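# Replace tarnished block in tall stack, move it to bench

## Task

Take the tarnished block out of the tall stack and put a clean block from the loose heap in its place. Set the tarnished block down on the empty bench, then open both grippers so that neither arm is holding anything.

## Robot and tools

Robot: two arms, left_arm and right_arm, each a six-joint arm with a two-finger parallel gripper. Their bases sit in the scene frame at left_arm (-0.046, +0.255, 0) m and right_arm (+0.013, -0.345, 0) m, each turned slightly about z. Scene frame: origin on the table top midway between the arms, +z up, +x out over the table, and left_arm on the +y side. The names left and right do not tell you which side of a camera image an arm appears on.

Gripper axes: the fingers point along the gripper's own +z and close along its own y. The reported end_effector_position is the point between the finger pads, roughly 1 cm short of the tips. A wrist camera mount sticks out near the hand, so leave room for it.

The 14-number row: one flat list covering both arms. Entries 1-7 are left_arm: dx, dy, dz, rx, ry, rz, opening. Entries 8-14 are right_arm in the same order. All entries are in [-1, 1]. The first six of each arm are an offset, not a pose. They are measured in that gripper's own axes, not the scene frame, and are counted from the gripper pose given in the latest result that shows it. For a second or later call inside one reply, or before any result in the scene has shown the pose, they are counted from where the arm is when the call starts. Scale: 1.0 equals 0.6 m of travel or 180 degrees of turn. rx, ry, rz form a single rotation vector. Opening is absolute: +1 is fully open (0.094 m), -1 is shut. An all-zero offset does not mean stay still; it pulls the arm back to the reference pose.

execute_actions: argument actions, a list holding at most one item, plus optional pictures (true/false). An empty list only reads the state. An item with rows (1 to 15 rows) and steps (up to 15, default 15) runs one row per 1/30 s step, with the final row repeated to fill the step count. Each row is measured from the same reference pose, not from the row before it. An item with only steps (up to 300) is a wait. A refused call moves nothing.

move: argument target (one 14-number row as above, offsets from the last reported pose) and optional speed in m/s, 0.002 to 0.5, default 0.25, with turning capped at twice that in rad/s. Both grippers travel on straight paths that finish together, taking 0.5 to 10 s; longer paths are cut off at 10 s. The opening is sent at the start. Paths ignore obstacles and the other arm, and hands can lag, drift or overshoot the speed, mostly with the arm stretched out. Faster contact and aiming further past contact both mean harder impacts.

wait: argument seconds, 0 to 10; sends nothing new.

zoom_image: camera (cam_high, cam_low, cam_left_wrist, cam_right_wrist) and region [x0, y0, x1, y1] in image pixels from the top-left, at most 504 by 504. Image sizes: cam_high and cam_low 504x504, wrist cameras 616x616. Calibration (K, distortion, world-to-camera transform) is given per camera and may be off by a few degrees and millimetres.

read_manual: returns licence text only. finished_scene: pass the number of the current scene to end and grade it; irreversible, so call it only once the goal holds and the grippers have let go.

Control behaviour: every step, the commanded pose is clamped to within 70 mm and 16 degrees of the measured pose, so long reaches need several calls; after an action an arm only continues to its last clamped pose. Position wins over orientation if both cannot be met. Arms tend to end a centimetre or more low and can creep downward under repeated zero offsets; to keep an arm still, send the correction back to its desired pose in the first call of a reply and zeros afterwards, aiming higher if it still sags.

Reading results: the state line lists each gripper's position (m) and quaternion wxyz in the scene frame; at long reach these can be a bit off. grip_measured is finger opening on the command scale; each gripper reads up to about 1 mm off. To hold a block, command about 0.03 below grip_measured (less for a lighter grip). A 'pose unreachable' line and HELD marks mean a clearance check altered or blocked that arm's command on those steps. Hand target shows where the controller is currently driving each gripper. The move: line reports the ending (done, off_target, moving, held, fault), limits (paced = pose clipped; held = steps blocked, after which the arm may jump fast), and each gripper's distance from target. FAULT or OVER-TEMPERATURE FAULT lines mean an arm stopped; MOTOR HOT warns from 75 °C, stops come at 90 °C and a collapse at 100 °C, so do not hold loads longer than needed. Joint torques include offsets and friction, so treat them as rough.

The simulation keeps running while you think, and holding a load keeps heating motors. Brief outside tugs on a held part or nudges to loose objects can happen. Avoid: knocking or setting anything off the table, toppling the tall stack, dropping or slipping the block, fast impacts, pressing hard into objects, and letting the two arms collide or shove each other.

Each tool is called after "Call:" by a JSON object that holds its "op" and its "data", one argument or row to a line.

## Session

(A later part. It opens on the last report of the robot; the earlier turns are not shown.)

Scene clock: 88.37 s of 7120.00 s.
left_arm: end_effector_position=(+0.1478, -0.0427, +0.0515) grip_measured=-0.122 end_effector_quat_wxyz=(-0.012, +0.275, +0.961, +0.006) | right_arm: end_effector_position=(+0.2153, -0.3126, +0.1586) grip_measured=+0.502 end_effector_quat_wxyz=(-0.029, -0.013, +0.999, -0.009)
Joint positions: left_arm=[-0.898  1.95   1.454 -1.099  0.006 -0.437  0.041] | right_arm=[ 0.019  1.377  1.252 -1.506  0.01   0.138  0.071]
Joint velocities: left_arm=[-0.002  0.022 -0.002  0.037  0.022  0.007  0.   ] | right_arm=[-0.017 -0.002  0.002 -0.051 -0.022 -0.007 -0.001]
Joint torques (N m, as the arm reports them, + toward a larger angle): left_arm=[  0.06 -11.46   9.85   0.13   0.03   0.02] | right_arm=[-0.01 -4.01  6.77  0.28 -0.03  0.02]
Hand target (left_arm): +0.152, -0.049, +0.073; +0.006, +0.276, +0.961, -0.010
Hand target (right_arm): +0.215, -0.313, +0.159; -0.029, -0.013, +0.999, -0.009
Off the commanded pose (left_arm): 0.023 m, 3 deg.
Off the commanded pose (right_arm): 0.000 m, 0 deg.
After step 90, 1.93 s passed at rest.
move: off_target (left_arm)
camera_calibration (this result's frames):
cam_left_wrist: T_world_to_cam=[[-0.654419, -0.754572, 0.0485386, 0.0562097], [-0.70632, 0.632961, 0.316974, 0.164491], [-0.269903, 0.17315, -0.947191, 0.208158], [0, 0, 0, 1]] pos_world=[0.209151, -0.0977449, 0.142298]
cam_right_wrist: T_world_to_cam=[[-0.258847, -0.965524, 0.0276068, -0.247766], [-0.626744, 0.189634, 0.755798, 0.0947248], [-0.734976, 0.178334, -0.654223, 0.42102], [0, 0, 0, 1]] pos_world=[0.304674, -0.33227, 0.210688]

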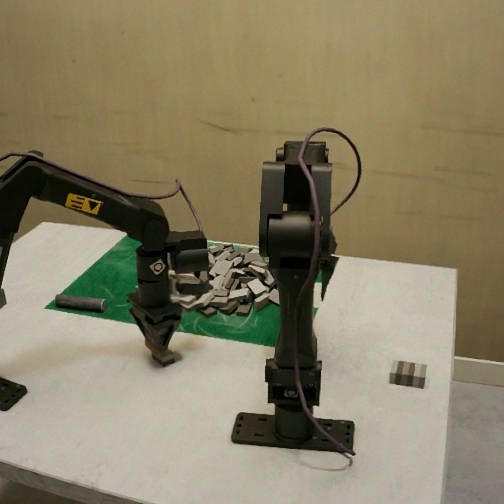

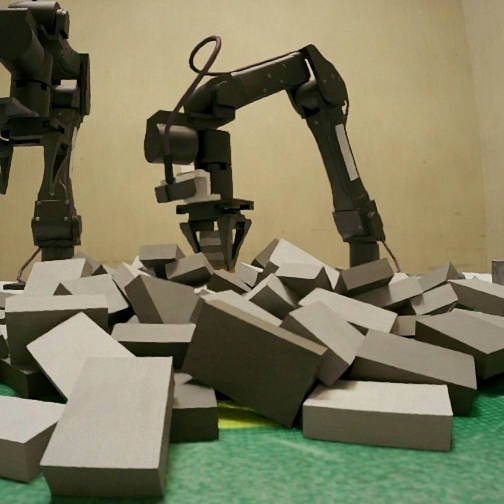

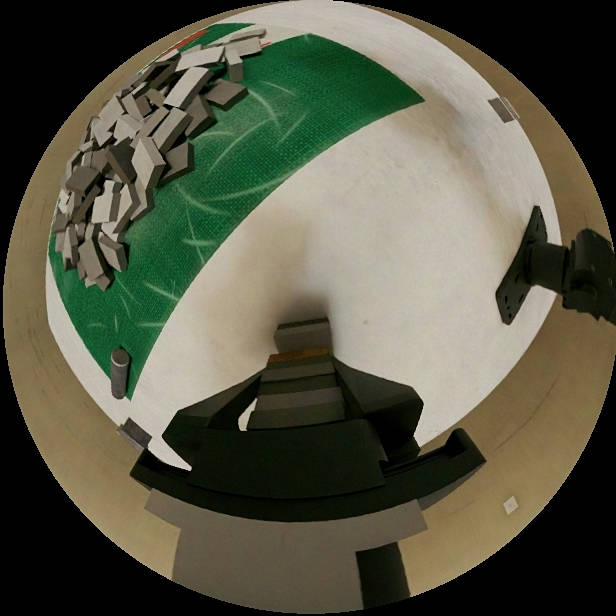

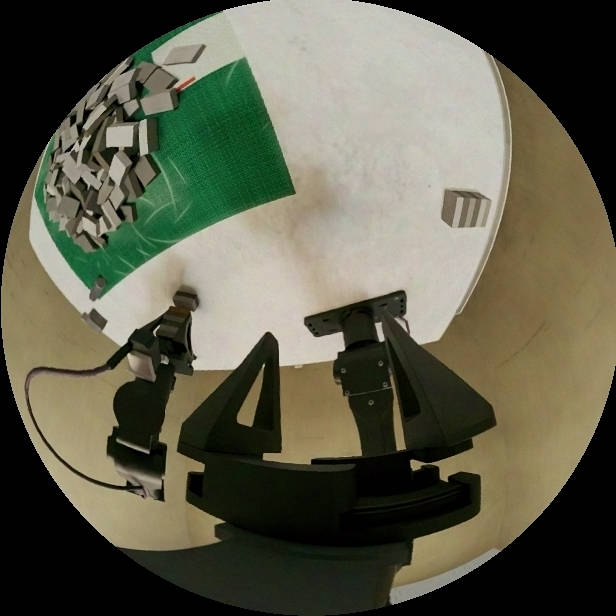

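Call:
{"op": "move", "data": {
  "target": [0.16,0.225,-0.04,0,-0.008,0,-0.16,-0.24,0.25,0.04,0,-0.02,0.38,0.5],
  "speed": 0.08
}}

Scene clock: 104.03 s of 7120.00 s.
left_arm: end_effector_position=(+0.1427, +0.1157, +0.0725) grip_measured=-0.122 end_effector_quat_wxyz=(-0.003, +0.276, +0.961, +0.001) | right_arm: end_effector_position=(+0.3526, -0.1595, +0.1146) grip_measured=+0.502 end_effector_quat_wxyz=(+0.003, +0.552, +0.834, -0.021)
Joint positions: left_arm=[-0.546  1.462  0.981 -1.097 -0.    -0.085  0.041] | right_arm=[ 0.366  2.057  1.86  -1.408  0.025  1.678  0.071]
Joint velocities: left_arm=[ 0.002 -0.012 -0.012  0.022 -0.037  0.022  0.   ] | right_arm=[ 0.012 -0.012  0.012 -0.051 -0.022 -0.007  0.001]
Joint torques (N m, as the arm reports them, + toward a larger angle): left_arm=[ 1.   -7.44  5.63  0.2  -0.06  0.12] | right_arm=[ 0.73 -9.63  9.37  0.15  0.15  0.09]
Hand target (left_arm): +0.140, +0.122, +0.078; +0.002, +0.275, +0.961, +0.003
Hand target (right_arm): +0.352, -0.158, +0.121; +0.011, +0.551, +0.834, -0.023
Off the commanded pose (left_arm): 0.010 m, 0 deg.
Off the commanded pose (right_arm): 0.009 m, 1 deg.
After step 90, 4.80 s passed at rest.
move: done
camera_calibration (this result's frames):
cam_left_wrist: T_world_to_cam=[[-0.655445, -0.753627, 0.0493749, 0.17132], [-0.710295, 0.637335, 0.298807, 0.05532], [-0.256657, 0.160781, -0.953036, 0.199188], [0, 0, 0, 1]] pos_world=[0.202707, 0.0618282, 0.164845]
cam_right_wrist: T_world_to_cam=[[-0.993398, -0.113607, 0.015928, 0.33311], [-0.0705083, 0.714177, 0.696405, 0.0793368], [-0.0904916, 0.690684, -0.717472, 0.32759], [0, 0, 0, 1]] pos_world=[0.366149, -0.245078, 0.17448]

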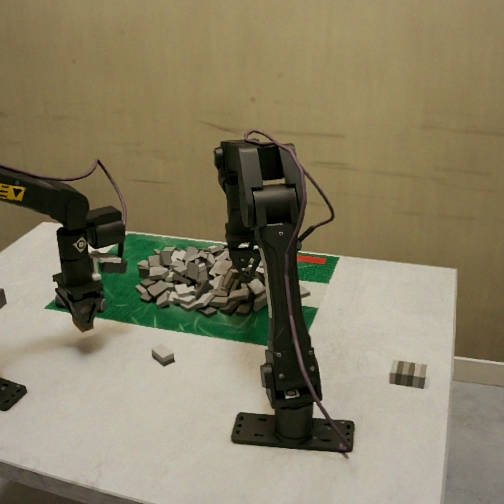

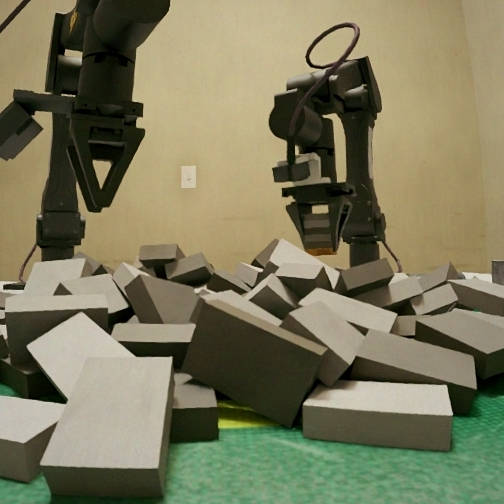

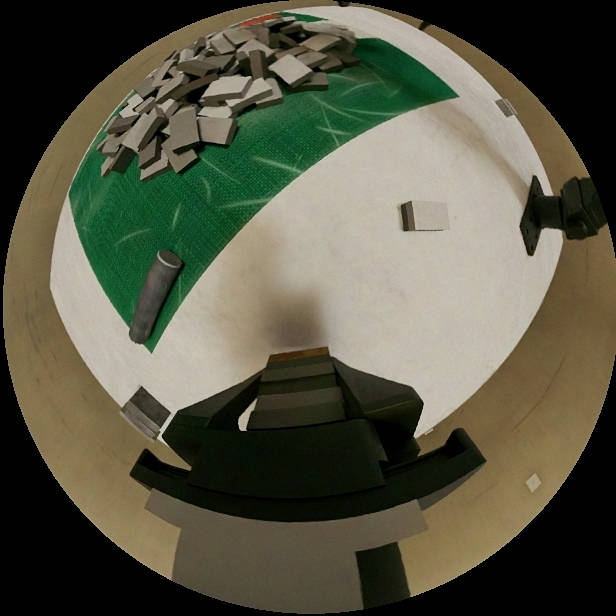

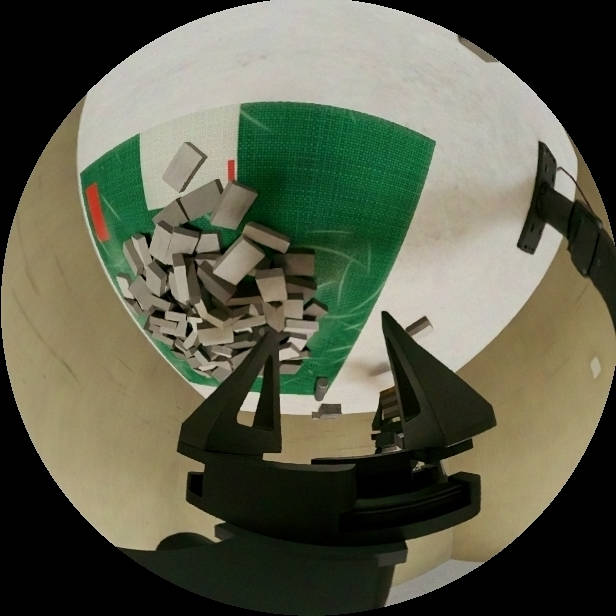

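Set left chunk down while inspecting.

Call:
{"op": "move", "data": {
  "target": [0,0,0.092,0,0,0,-0.16,0,0,-0.01,0,0,0,0.5],
  "speed": 0.03
}}

Call:
{"op": "zoom_image", "data": {
  "camera": "cam_right_wrist",
  "region": [140, 120, 350, 330]
}}

Call:
{"op": "zoom_image", "data": {
  "camera": "cam_high",
  "region": [40, 280, 140, 380]
}}

Scene clock: 116.07 s of 7120.00 s.
left_arm: end_effector_position=(+0.1431, +0.1154, +0.0195) grip_measured=-0.122 end_effector_quat_wxyz=(-0.003, +0.276, +0.961, +0.002) | right_arm: end_effector_position=(+0.3523, -0.1596, +0.1146) grip_measured=+0.502 end_effector_quat_wxyz=(+0.003, +0.553, +0.833, -0.021)
Joint positions: left_arm=[-0.546  1.542  0.83  -0.867 -0.    -0.084  0.041] | right_arm=[ 0.366  2.057  1.86  -1.409  0.024  1.681  0.071]
Joint velocities: left_arm=[-0.007 -0.012 -0.012 -0.022 -0.051 -0.051  0.   ] | right_arm=[-0.007  0.002 -0.012 -0.022 -0.066  0.051 -0.   ]
Joint torques (N m, as the arm reports them, + toward a larger angle): left_arm=[ 0.17 -5.2   5.1   0.48  0.03  0.01] | right_arm=[ 0.01 -9.54  9.26  0.1  -0.02  0.  ]
Hand target (left_arm): +0.143, +0.116, +0.017; -0.003, +0.276, +0.961, +0.001
Hand target (right_arm): +0.353, -0.159, +0.120; +0.003, +0.552, +0.834, -0.020
Off the commanded pose (left_arm): 0.002 m, 0 deg.
Off the commanded pose (right_arm): 0.006 m, 0 deg.
After step 90, 6.80 s passed at rest.
move: done
camera_calibration (this result's frames):
cam_left_wrist: T_world_to_cam=[[-0.656277, -0.752899, 0.0494388, 0.174009], [-0.709381, 0.638012, 0.299532, 0.0714488], [-0.25706, 0.161505, -0.952805, 0.148819], [0, 0, 0, 1]] pos_world=[0.203138, 0.0613912, 0.111792]
cam_right_wrist: T_world_to_cam=[[-0.993676, -0.110935, 0.0173866, 0.333091], [-0.0676068, 0.714683, 0.696174, 0.0784775], [-0.089656, 0.690595, -0.717663, 0.327365], [0, 0, 0, 1]] pos_world=[0.36564, -0.245212, 0.174513]

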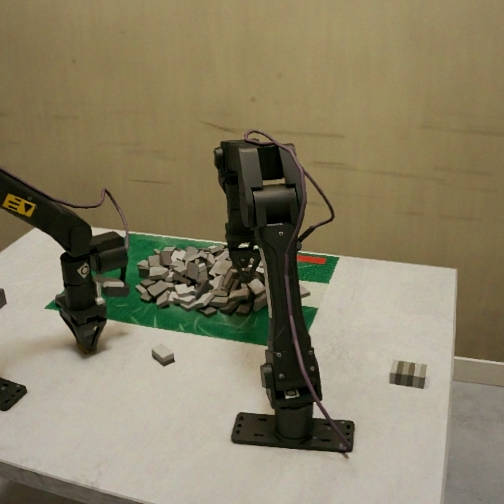

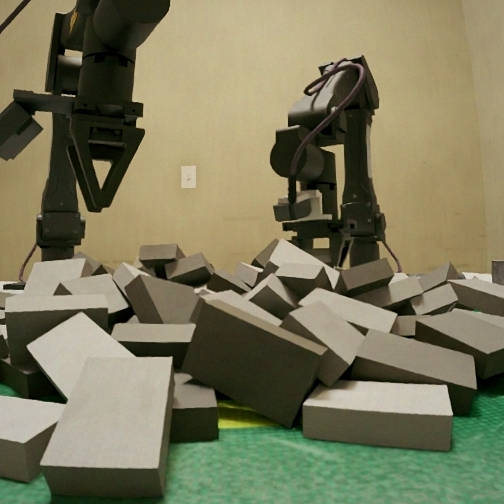

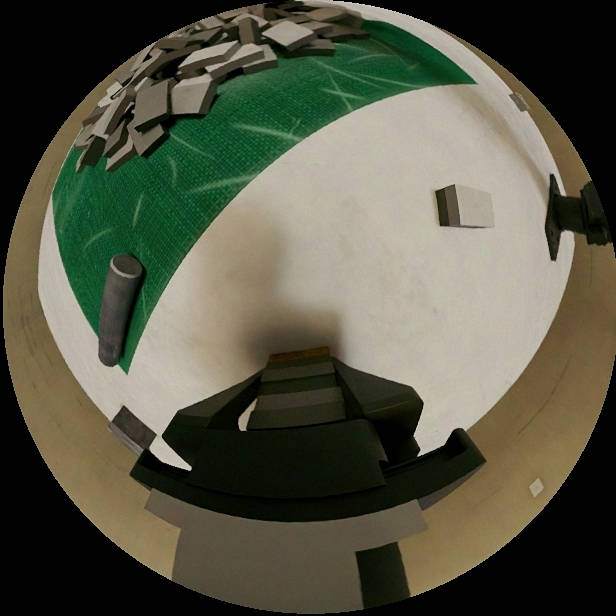

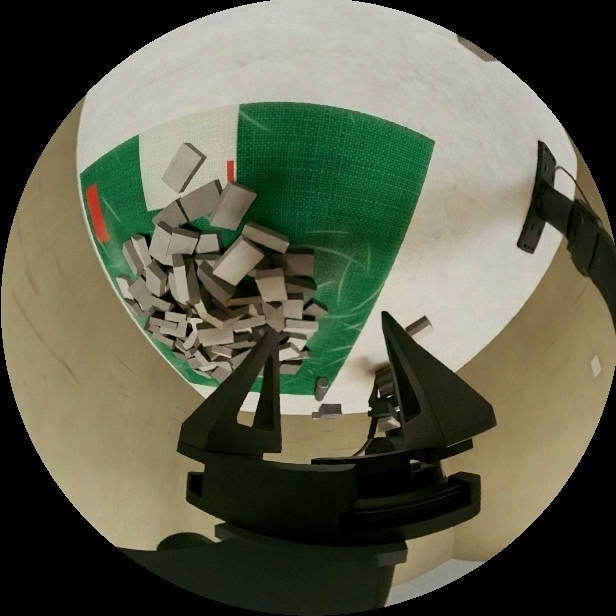

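Region (140, 120, 350, 330) of cam_right_wrist's 616x616 image, scaled by 2.400, with more detail than that image has.

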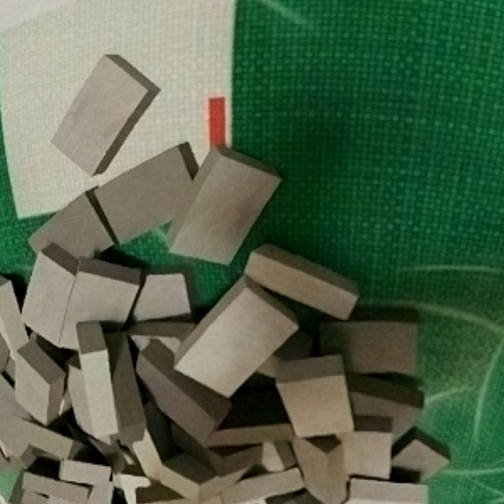

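Region (40, 280, 140, 380) of cam_high's 504x504 image, scaled by 5.040, with more detail than that image has.

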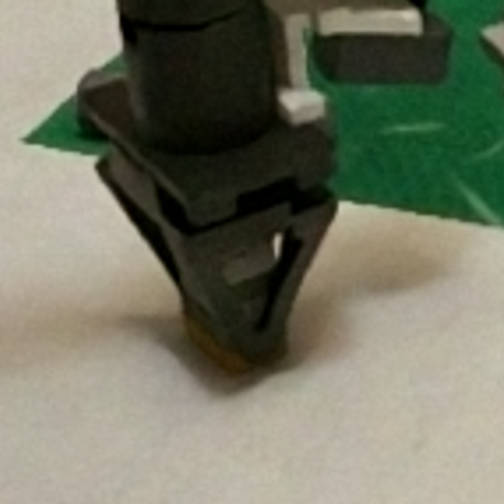

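Call:
{"op": "move", "data": {
  "target": [0,0,0.012,0,0,0,-0.16,-0.125,0.095,0.08,0.01,0,-0.195,0.3],
  "speed": 0.08
}}

Call:
{"op": "zoom_image", "data": {
  "camera": "cam_right_wrist",
  "region": [200, 180, 440, 420]
}}

Scene clock: 134.17 s of 7120.00 s.
left_arm: end_effector_position=(+0.1462, +0.1131, +0.0185) grip_measured=-0.122 end_effector_quat_wxyz=(+0.003, +0.276, +0.961, -0.001) | right_arm: end_effector_position=(+0.4253, -0.2035, +0.0575) grip_measured=+0.301 end_effector_quat_wxyz=(-0.026, +0.275, +0.960, -0.036)
Joint positions: left_arm=[-0.546  1.546  0.83  -0.849 -0.    -0.084  0.041] | right_arm=[ 0.197  2.343  2.093 -1.403  0.028  0.899  0.061]
Joint velocities: left_arm=[ 0.007 -0.002 -0.007 -0.007 -0.066  0.007  0.001] | right_arm=[-0.012 -0.002  0.012  0.007  0.051 -0.095 -0.001]
Joint torques (N m, as the arm reports them, + toward a larger angle): left_arm=[ 0.06 -4.69  4.28  0.55  0.03  0.02] | right_arm=[ -0.82 -11.74   9.28   0.15   0.13  -0.05]
Hand target (left_arm): +0.143, +0.115, +0.012; -0.004, +0.276, +0.961, +0.002
Hand target (right_arm): +0.432, -0.209, +0.066; -0.013, +0.276, +0.961, -0.034
Off the commanded pose (left_arm): 0.007 m, 1 deg.
Off the commanded pose (right_arm): 0.013 m, 2 deg.
After step 90, 10.90 s passed at rest.
move: off_target (right_arm)
camera_calibration (this result's frames):
cam_left_wrist: T_world_to_cam=[[-0.656785, -0.752518, 0.0484818, 0.174386], [-0.712425, 0.640294, 0.287181, 0.0757977], [-0.247152, 0.154077, -0.956649, 0.148572], [0, 0, 0, 1]] pos_world=[0.205254, 0.0598046, 0.111909]
cam_right_wrist: T_world_to_cam=[[-0.745776, -0.661192, 0.0815105, 0.180679], [-0.4124, 0.554284, 0.722977, 0.266933], [-0.523206, 0.505564, -0.686047, 0.468167], [0, 0, 0, 1]] pos_world=[0.489777, -0.265182, 0.113471]

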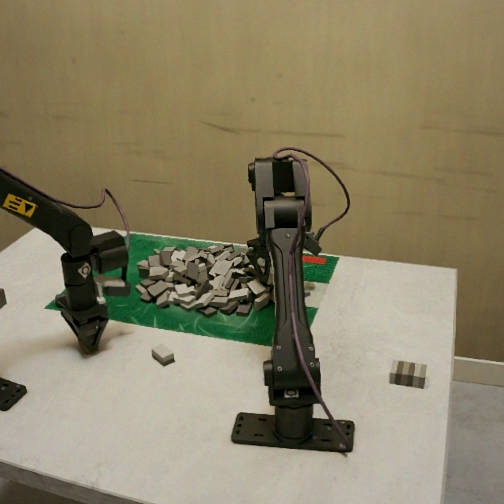

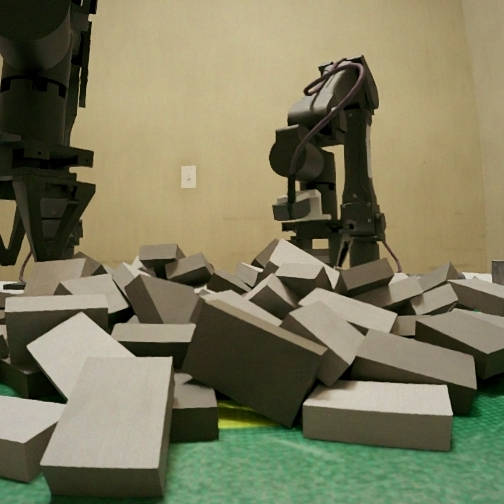

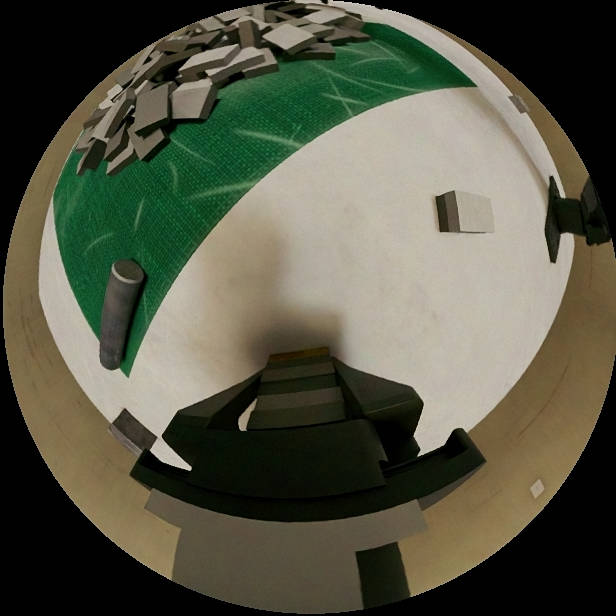

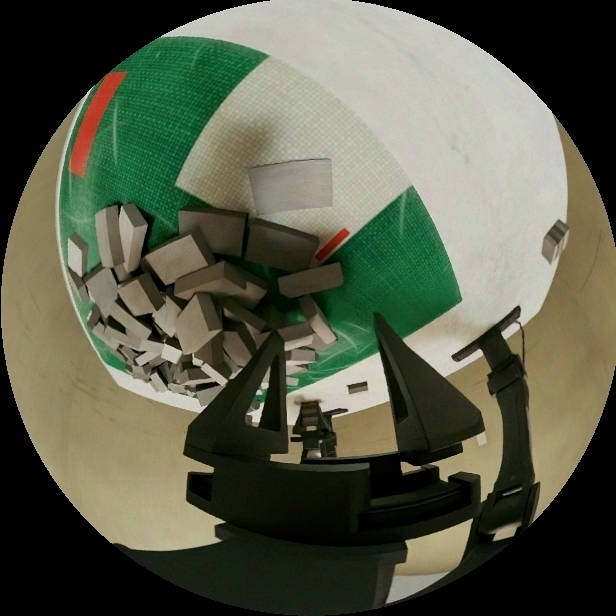

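Region (200, 180, 440, 420) of cam_right_wrist's 616x616 image, scaled by 2.100, with more detail than that image has.

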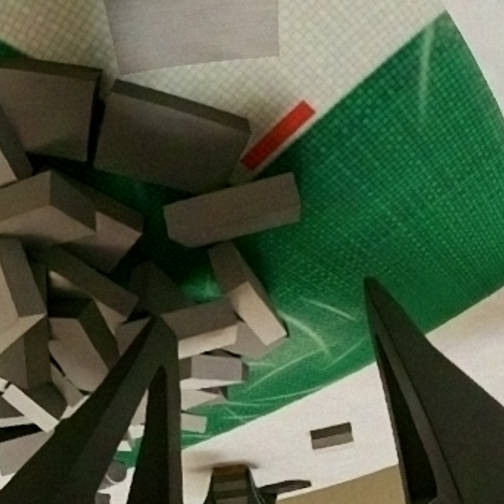

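Call:
{"op": "move", "data": {
  "target": [0,0,0,0,0,0,0.1,-0.135,-0.005,-0.02,-0.027,-0.015,0.07,0.4],
  "speed": 0.06
}}

Scene clock: 149.07 s of 7120.00 s.
left_arm: end_effector_position=(+0.1462, +0.1131, +0.0185) grip_measured=+0.098 end_effector_quat_wxyz=(+0.003, +0.276, +0.961, -0.001) | right_arm: end_effector_position=(+0.4907, -0.2443, +0.0576) grip_measured=+0.398 end_effector_quat_wxyz=(+0.008, +0.370, +0.929, -0.007)
Joint positions: left_arm=[-0.546  1.546  0.83  -0.849 -0.    -0.084  0.052] | right_arm=[ 0.07   2.538  2.448 -1.475  0.021  0.972  0.066]
Joint velocities: left_arm=[-0.012 -0.012 -0.007 -0.022  0.066 -0.051 -0.001] | right_arm=[-0.012  0.012  0.002  0.007  0.037  0.007  0.   ]
Joint torques (N m, as the arm reports them, + toward a larger angle): left_arm=[ 0.01 -5.34  5.81  0.4   0.03  0.03] | right_arm=[ -0.7  -12.78   9.58   0.25  -0.03   0.13]
Hand target (left_arm): +0.146, +0.113, +0.019; +0.003, +0.276, +0.961, -0.001
Hand target (right_arm): +0.493, -0.249, +0.067; +0.013, +0.379, +0.925, -0.004
Off the commanded pose (left_arm): 0.000 m, 0 deg.
Off the commanded pose (right_arm): 0.011 m, 1 deg.
After step 90, 9.57 s passed at rest.
move: off_target (right_arm)
camera_calibration (this result's frames):
cam_left_wrist: T_world_to_cam=[[-0.656785, -0.752518, 0.0484818, 0.174386], [-0.712425, 0.640294, 0.287181, 0.0757977], [-0.247152, 0.154077, -0.956649, 0.148572], [0, 0, 0, 1]] pos_world=[0.205254, 0.0598046, 0.111909]
cam_right_wrist: T_world_to_cam=[[-0.865738, -0.500475, -0.00471688, 0.305567], [-0.356937, 0.61078, 0.706784, 0.303994], [-0.350847, 0.613574, -0.707413, 0.466141], [0, 0, 0, 1]] pos_world=[0.536592, -0.318756, 0.116337]

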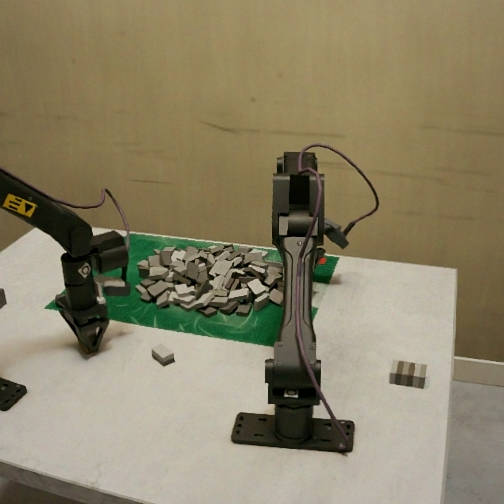

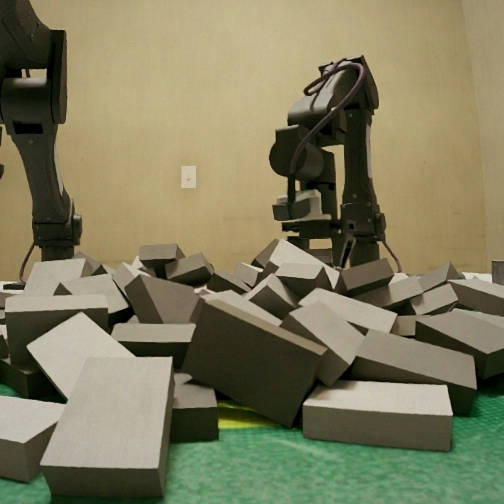

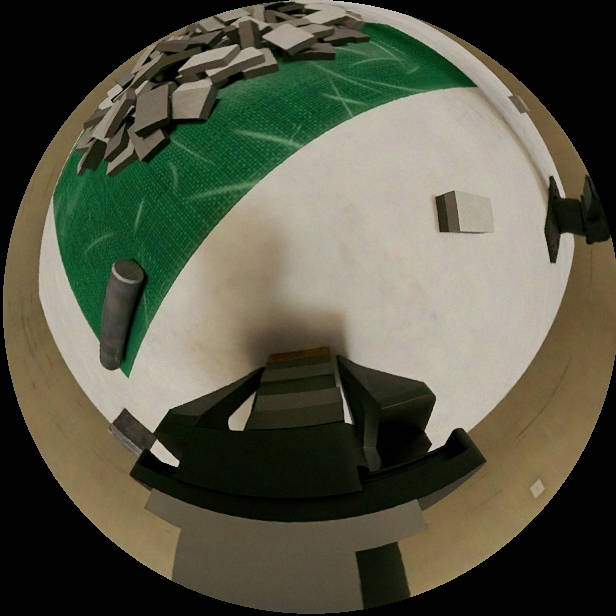

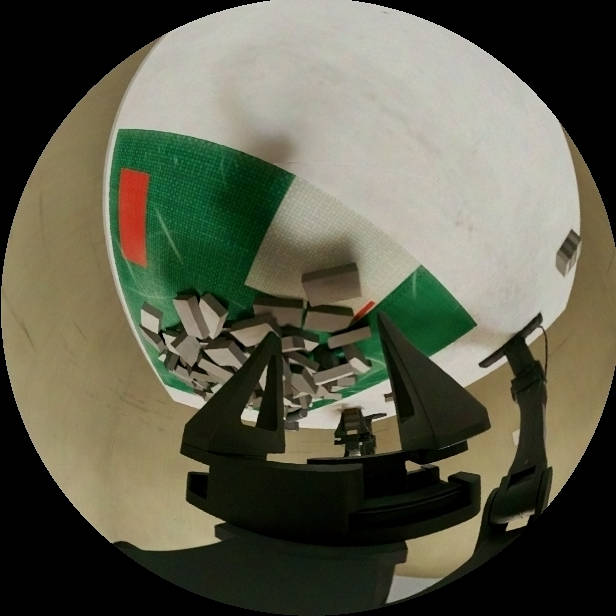

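Call:
{"op": "move", "data": {
  "target": [-0.005,0,-0.035,0,0,0,0.1,0,-0.018,0.05,0,0,0,0.4],
  "speed": 0.04
}}

Call:
{"op": "zoom_image", "data": {
  "camera": "cam_high",
  "region": [40, 280, 140, 380]
}}

Scene clock: 156.73 s of 7120.00 s.
left_arm: end_effector_position=(+0.1426, +0.1158, +0.0274) grip_measured=+0.098 end_effector_quat_wxyz=(-0.014, +0.276, +0.961, +0.006) | right_arm: end_effector_position=(+0.4758, -0.2478, +0.0232) grip_measured=+0.398 end_effector_quat_wxyz=(-0.010, +0.367, +0.930, -0.016)
Joint positions: left_arm=[-0.546  1.546  0.869 -0.923 -0.    -0.084  0.052] | right_arm=[ 0.068  2.486  2.214 -1.334  0.016  0.964  0.066]
Joint velocities: left_arm=[ 0.007  0.007  0.002  0.022  0.007 -0.066  0.001] | right_arm=[ 0.002  0.002 -0.002  0.022  0.022 -0.037 -0.001]
Joint torques (N m, as the arm reports them, + toward a larger angle): left_arm=[ 0.11 -7.24  8.15  0.17  0.02  0.02] | right_arm=[ -0.82 -13.69   5.54   0.63   0.03  -0.03]
Hand target (left_arm): +0.148, +0.112, +0.039; +0.003, +0.276, +0.961, -0.001
Hand target (right_arm): +0.484, -0.253, +0.028; +0.007, +0.370, +0.929, -0.008
Off the commanded pose (left_arm): 0.014 m, 2 deg.
Off the commanded pose (right_arm): 0.010 m, 2 deg.
After step 90, 3.47 s passed at rest.
move: off_target (left_arm)
camera_calibration (this result's frames):
cam_left_wrist: T_world_to_cam=[[-0.655371, -0.753578, 0.0510797, 0.173472], [-0.703795, 0.633824, 0.320842, 0.06753], [-0.274155, 0.174321, -0.945754, 0.156918], [0, 0, 0, 1]] pos_world=[0.204236, 0.0605683, 0.117879]
cam_right_wrist: T_world_to_cam=[[-0.862151, -0.505636, 0.0320547, 0.286892], [-0.331908, 0.611467, 0.718293, 0.313153], [-0.382795, 0.608638, -0.695002, 0.452379], [0, 0, 0, 1]] pos_world=[0.524451, -0.321754, 0.0802726]

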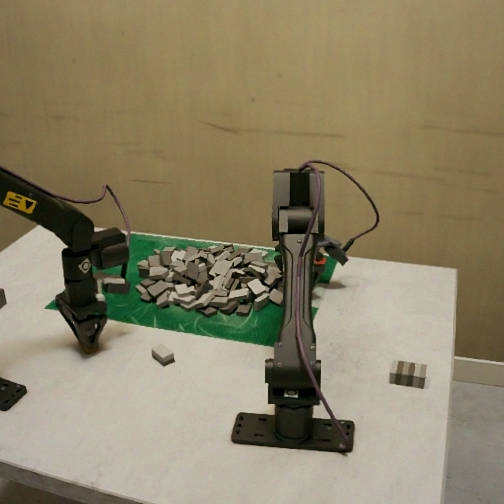

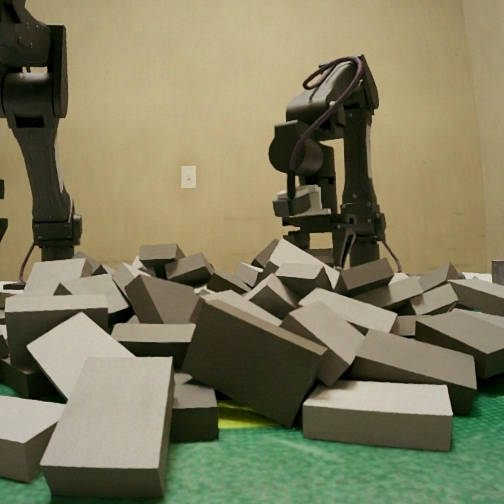

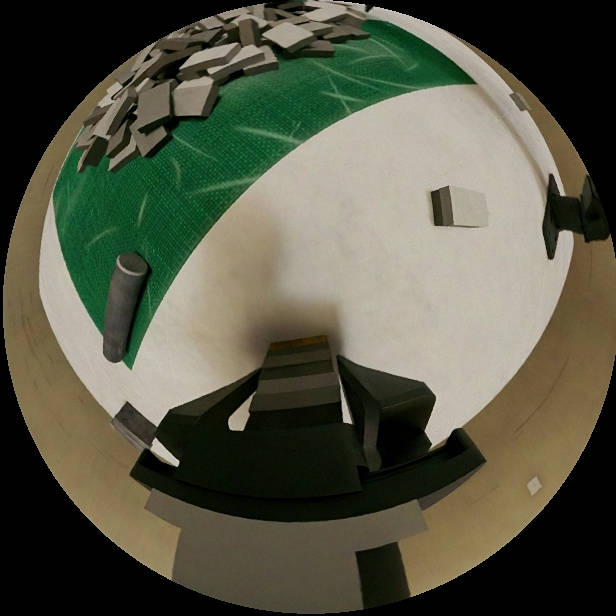

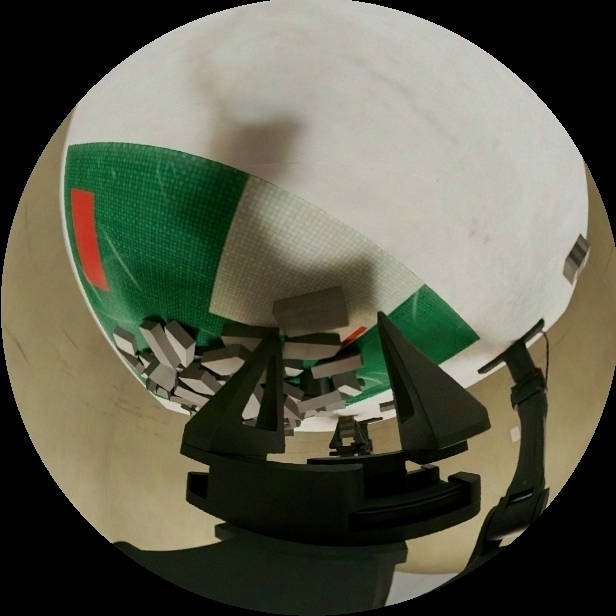

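Region (40, 280, 140, 380) of cam_high's 504x504 image, scaled by 5.040, with more detail than that image has.

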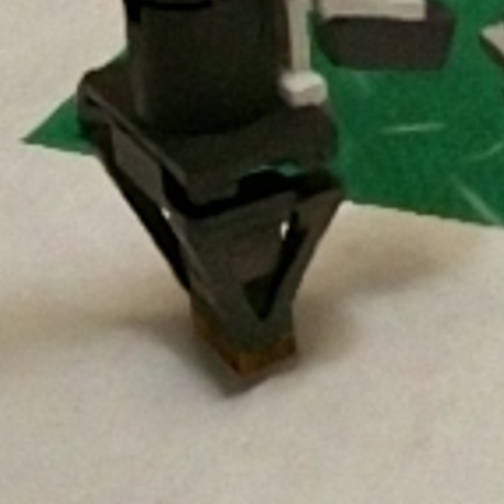

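Call:
{"op": "move", "data": {
  "target": [-0.016,0,-0.022,0,-0.012,0,0.1,-0.026,0.018,-0.008,-0.012,-0.005,0,0.7],
  "speed": 0.02
}}

Call:
{"op": "zoom_image", "data": {
  "camera": "cam_high",
  "region": [40, 280, 140, 380]
}}

Scene clock: 163.80 s of 7120.00 s.
left_arm: end_effector_position=(+0.1421, +0.1162, +0.0274) grip_measured=+0.098 end_effector_quat_wxyz=(-0.015, +0.276, +0.961, +0.006) | right_arm: end_effector_position=(+0.4886, -0.2447, +0.0231) grip_measured=+0.699 end_effector_quat_wxyz=(-0.003, +0.364, +0.931, -0.004)
Joint positions: left_arm=[-0.546  1.546  0.869 -0.926 -0.    -0.084  0.052] | right_arm=[ 0.064  2.531  2.296 -1.347  0.004  0.953  0.08 ]
Joint velocities: left_arm=[-0.002  0.007  0.007 -0.022 -0.022  0.066 -0.001] | right_arm=[-0.017 -0.002 -0.007  0.022  0.037  0.022 -0.   ]
Joint torques (N m, as the arm reports them, + toward a larger angle): left_arm=[ 0.11 -6.8   8.94  0.18 -0.01  0.02] | right_arm=[ -0.88 -12.17   9.1    0.4    0.02  -0.04]
Hand target (left_arm): +0.151, +0.111, +0.040; +0.004, +0.276, +0.961, +0.000
Hand target (right_arm): +0.494, -0.250, +0.027; +0.004, +0.367, +0.930, -0.002
Off the commanded pose (left_arm): 0.017 m, 2 deg.
Off the commanded pose (right_arm): 0.009 m, 1 deg.
After step 90, 2.80 s passed at rest.
move: off_target (left_arm)
camera_calibration (this result's frames):
cam_left_wrist: T_world_to_cam=[[-0.655278, -0.753648, 0.0512451, 0.17342], [-0.703205, 0.633382, 0.323001, 0.066896], [-0.275886, 0.175619, -0.94501, 0.156826], [0, 0, 0, 1]] pos_world=[0.203946, 0.0607853, 0.117708]
cam_right_wrist: T_world_to_cam=[[-0.859, -0.511954, 0.00469339, 0.297064], [-0.351638, 0.596622, 0.721383, 0.321505], [-0.372115, 0.618017, -0.692521, 0.452394], [0, 0, 0, 1]] pos_world=[0.536574, -0.319321, 0.0799704]

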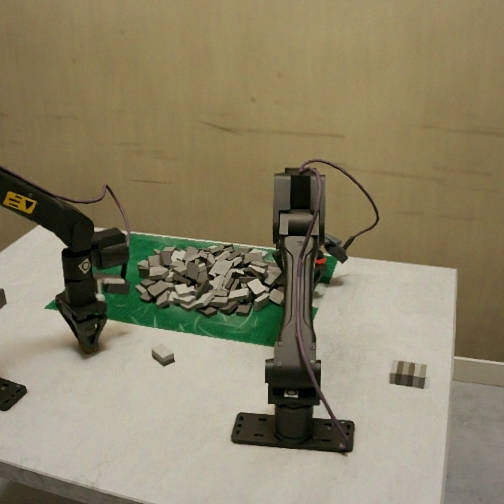

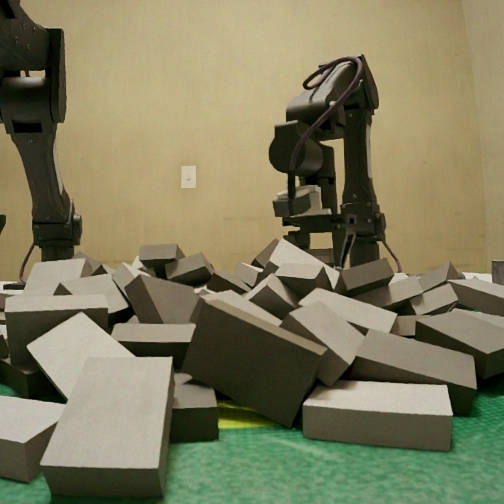

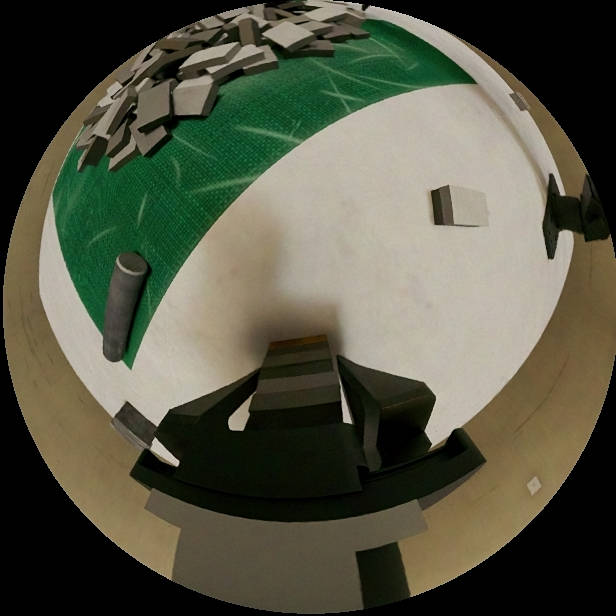

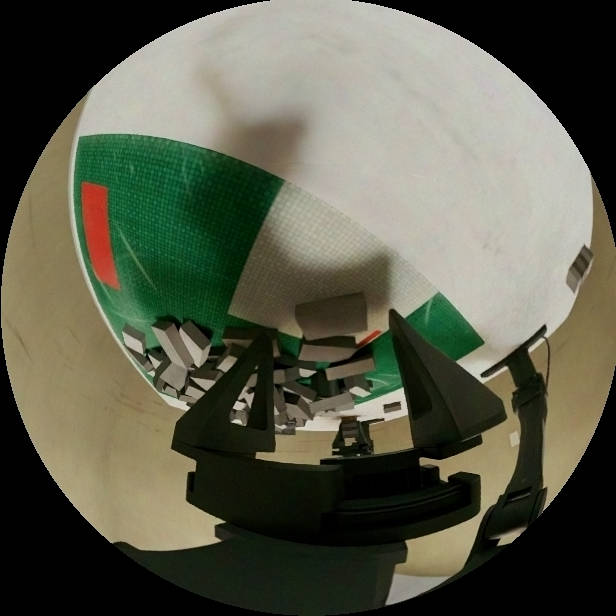

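Region (40, 280, 140, 380) of cam_high's 504x504 image, scaled by 5.040, with more detail than that image has.

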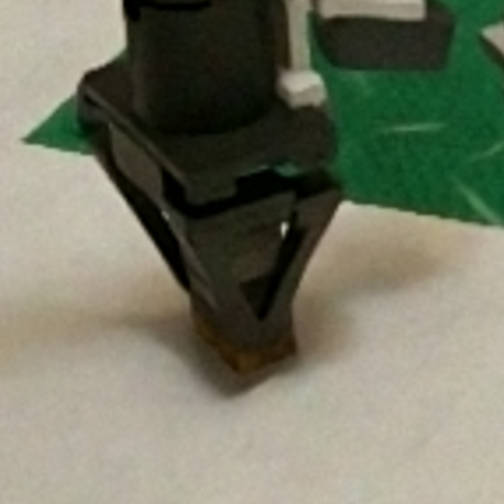

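Call:
{"op": "move", "data": {
  "target": [-0.012,0,-0.06,0,-0.012,0,0.15,-0.018,-0.012,0.014,0,0,0,0.27],
  "speed": 0.02
}}

Scene clock: 177.77 s of 7120.00 s.
left_arm: end_effector_position=(+0.1445, +0.1144, +0.0522) grip_measured=+0.148 end_effector_quat_wxyz=(-0.010, +0.276, +0.961, +0.004) | right_arm: end_effector_position=(+0.4875, -0.2521, +0.0149) grip_measured=+0.271 end_effector_quat_wxyz=(-0.009, +0.362, +0.932, -0.008)
Joint positions: left_arm=[-0.546  1.508  0.939 -1.023 -0.    -0.084  0.054] | right_arm=[ 0.049  2.537  2.275 -1.333  0.003  0.934  0.06 ]
Joint velocities: left_arm=[ 0.012 -0.007  0.012 -0.051  0.037  0.095 -0.   ] | right_arm=[ 0.002 -0.007  0.002 -0.022 -0.007 -0.11   0.   ]
Joint torques (N m, as the arm reports them, + toward a larger angle): left_arm=[ 0.   -6.63  8.43  0.22 -0.01  0.02] | right_arm=[ -0.95 -12.81   6.49   0.52  -0.01  -0.03]
Hand target (left_arm): +0.149, +0.112, +0.063; +0.003, +0.276, +0.961, +0.000
Hand target (right_arm): +0.492, -0.257, +0.015; -0.003, +0.364, +0.931, -0.004
Off the commanded pose (left_arm): 0.012 m, 2 deg.
Off the commanded pose (right_arm): 0.007 m, 1 deg.
After step 90, 8.90 s passed at rest.
move: off_target (left_arm)
camera_calibration (this result's frames):
cam_left_wrist: T_world_to_cam=[[-0.655728, -0.75331, 0.0504431, 0.172433], [-0.706018, 0.635491, 0.312554, 0.0624173], [-0.267506, 0.169336, -0.94856, 0.180955], [0, 0, 0, 1]] pos_world=[0.205544, 0.0595877, 0.14344]
cam_right_wrist: T_world_to_cam=[[-0.856901, -0.515194, 0.0172146, 0.290358], [-0.34391, 0.59625, 0.725404, 0.327502], [-0.383988, 0.615679, -0.688108, 0.456001], [0, 0, 0, 1]] pos_world=[0.536538, -0.326433, 0.0712077]

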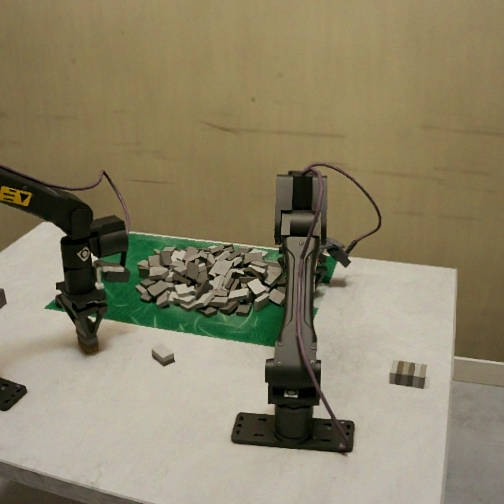

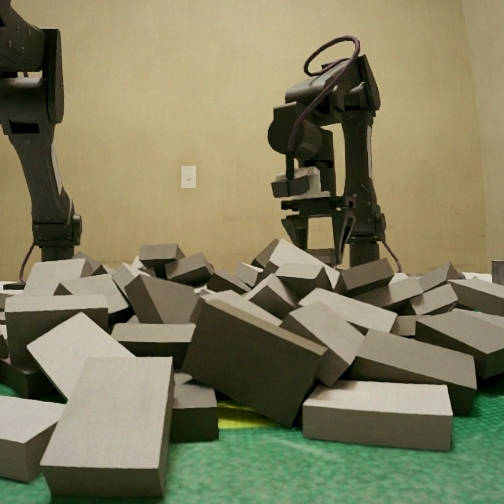

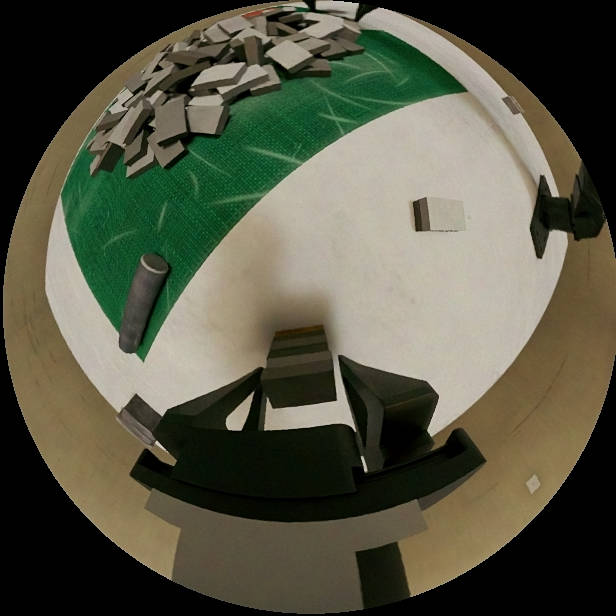

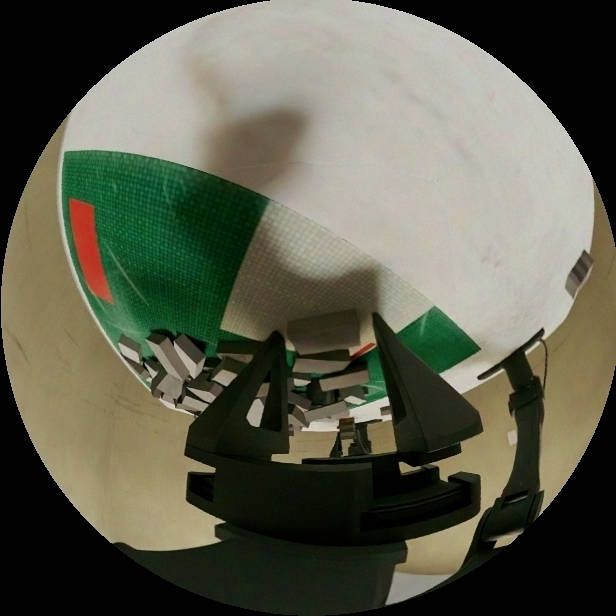

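Call:
{"op": "move", "data": {
  "target": [-0.004,0,0.041,0,-0.006,0,0.1,0,0,0,0,0,0,-0.15],
  "speed": 0.03
}}

Call:
{"op": "zoom_image", "data": {
  "camera": "cam_high",
  "region": [40, 280, 140, 380]
}}

Scene clock: 183.47 s of 7120.00 s.
left_arm: end_effector_position=(+0.1506, +0.1098, +0.0366) grip_measured=+0.102 end_effector_quat_wxyz=(+0.010, +0.276, +0.961, -0.004) | right_arm: end_effector_position=(+0.4876, -0.2521, +0.0149) grip_measured=-0.129 end_effector_quat_wxyz=(-0.009, +0.362, +0.932, -0.007)
Joint positions: left_arm=[-0.546  1.519  0.883 -0.913 -0.    -0.084  0.052] | right_arm=[ 0.049  2.537  2.275 -1.332  0.003  0.933  0.041]
Joint velocities: left_arm=[-0.007  0.007 -0.002 -0.022  0.007 -0.022 -0.   ] | right_arm=[-0.002  0.002 -0.012 -0.007 -0.051  0.007  0.   ]
Joint torques (N m, as the arm reports them, + toward a larger angle): left_arm=[ 0.09 -4.2   4.14  0.54  0.01  0.02] | right_arm=[  0.   -12.63   6.91   0.33  -0.03   0.02]
Hand target (left_arm): +0.146, +0.114, +0.028; -0.001, +0.276, +0.961, +0.001
Hand target (right_arm): +0.487, -0.252, +0.015; -0.009, +0.362, +0.932, -0.008
Off the commanded pose (left_arm): 0.011 m, 1 deg.
Off the commanded pose (right_arm): 0.000 m, 0 deg.
After step 90, 1.47 s passed at rest.
move: off_target (left_arm)
camera_calibration (this result's frames):
cam_left_wrist: T_world_to_cam=[[-0.657413, -0.752047, 0.0472598, 0.174009], [-0.716092, 0.643043, 0.271493, 0.0767321], [-0.234565, 0.144641, -0.961279, 0.166808], [0, 0, 0, 1]] pos_world=[0.20847, 0.0573937, 0.131293]
cam_right_wrist: T_world_to_cam=[[-0.856514, -0.515849, 0.016852, 0.290099], [-0.344632, 0.595922, 0.725331, 0.327796], [-0.384204, 0.615449, -0.688194, 0.456072], [0, 0, 0, 1]] pos_world=[0.536667, -0.326382, 0.0712168]

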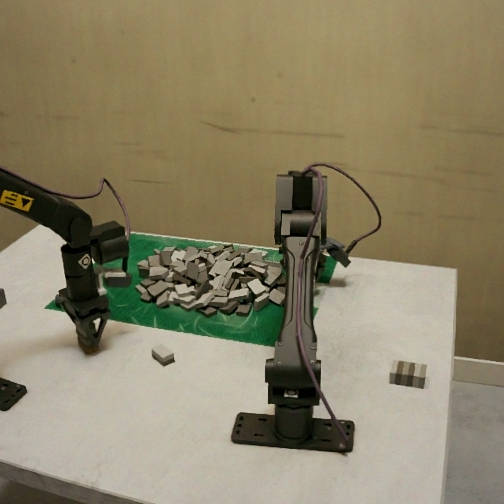

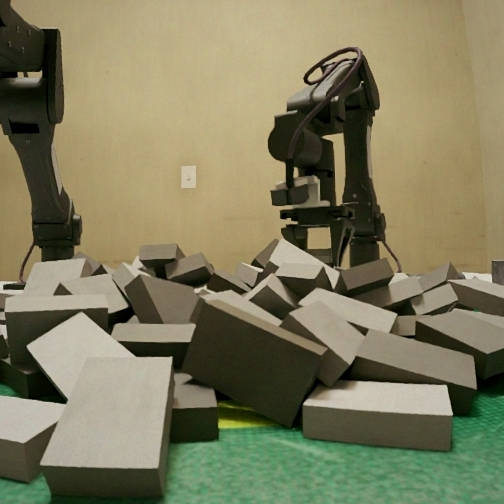

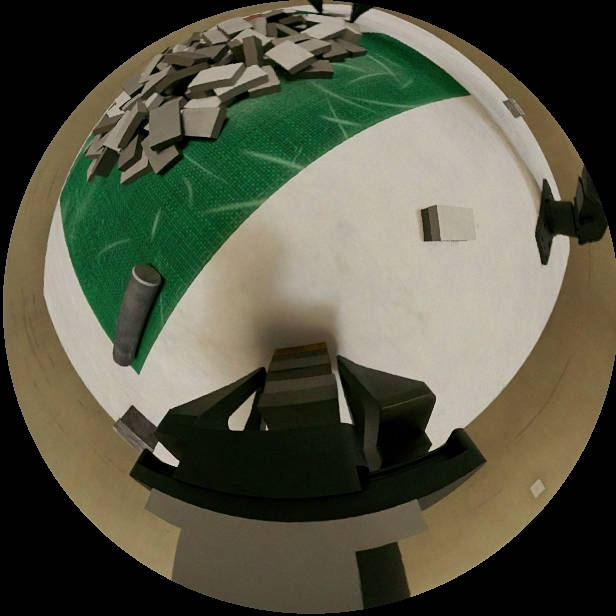

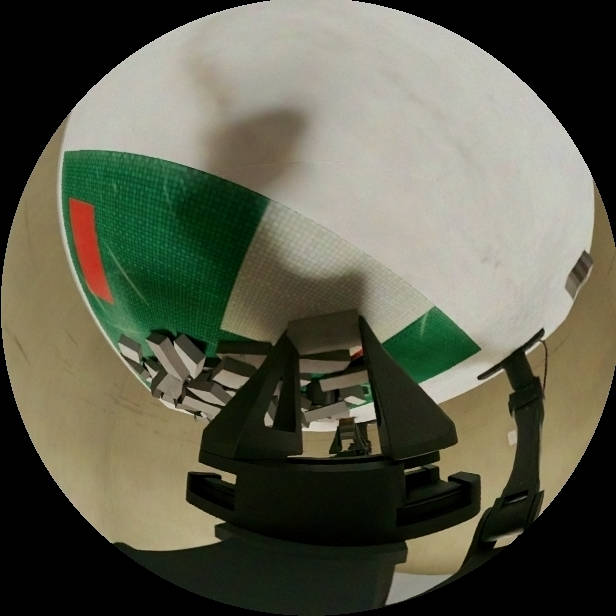

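Region (40, 280, 140, 380) of cam_high's 504x504 image, scaled by 5.040, with more detail than that image has.

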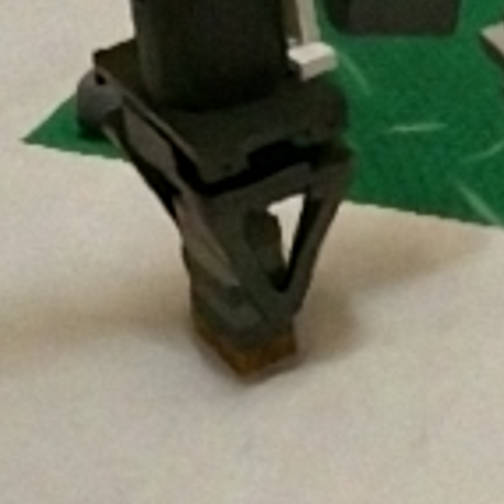

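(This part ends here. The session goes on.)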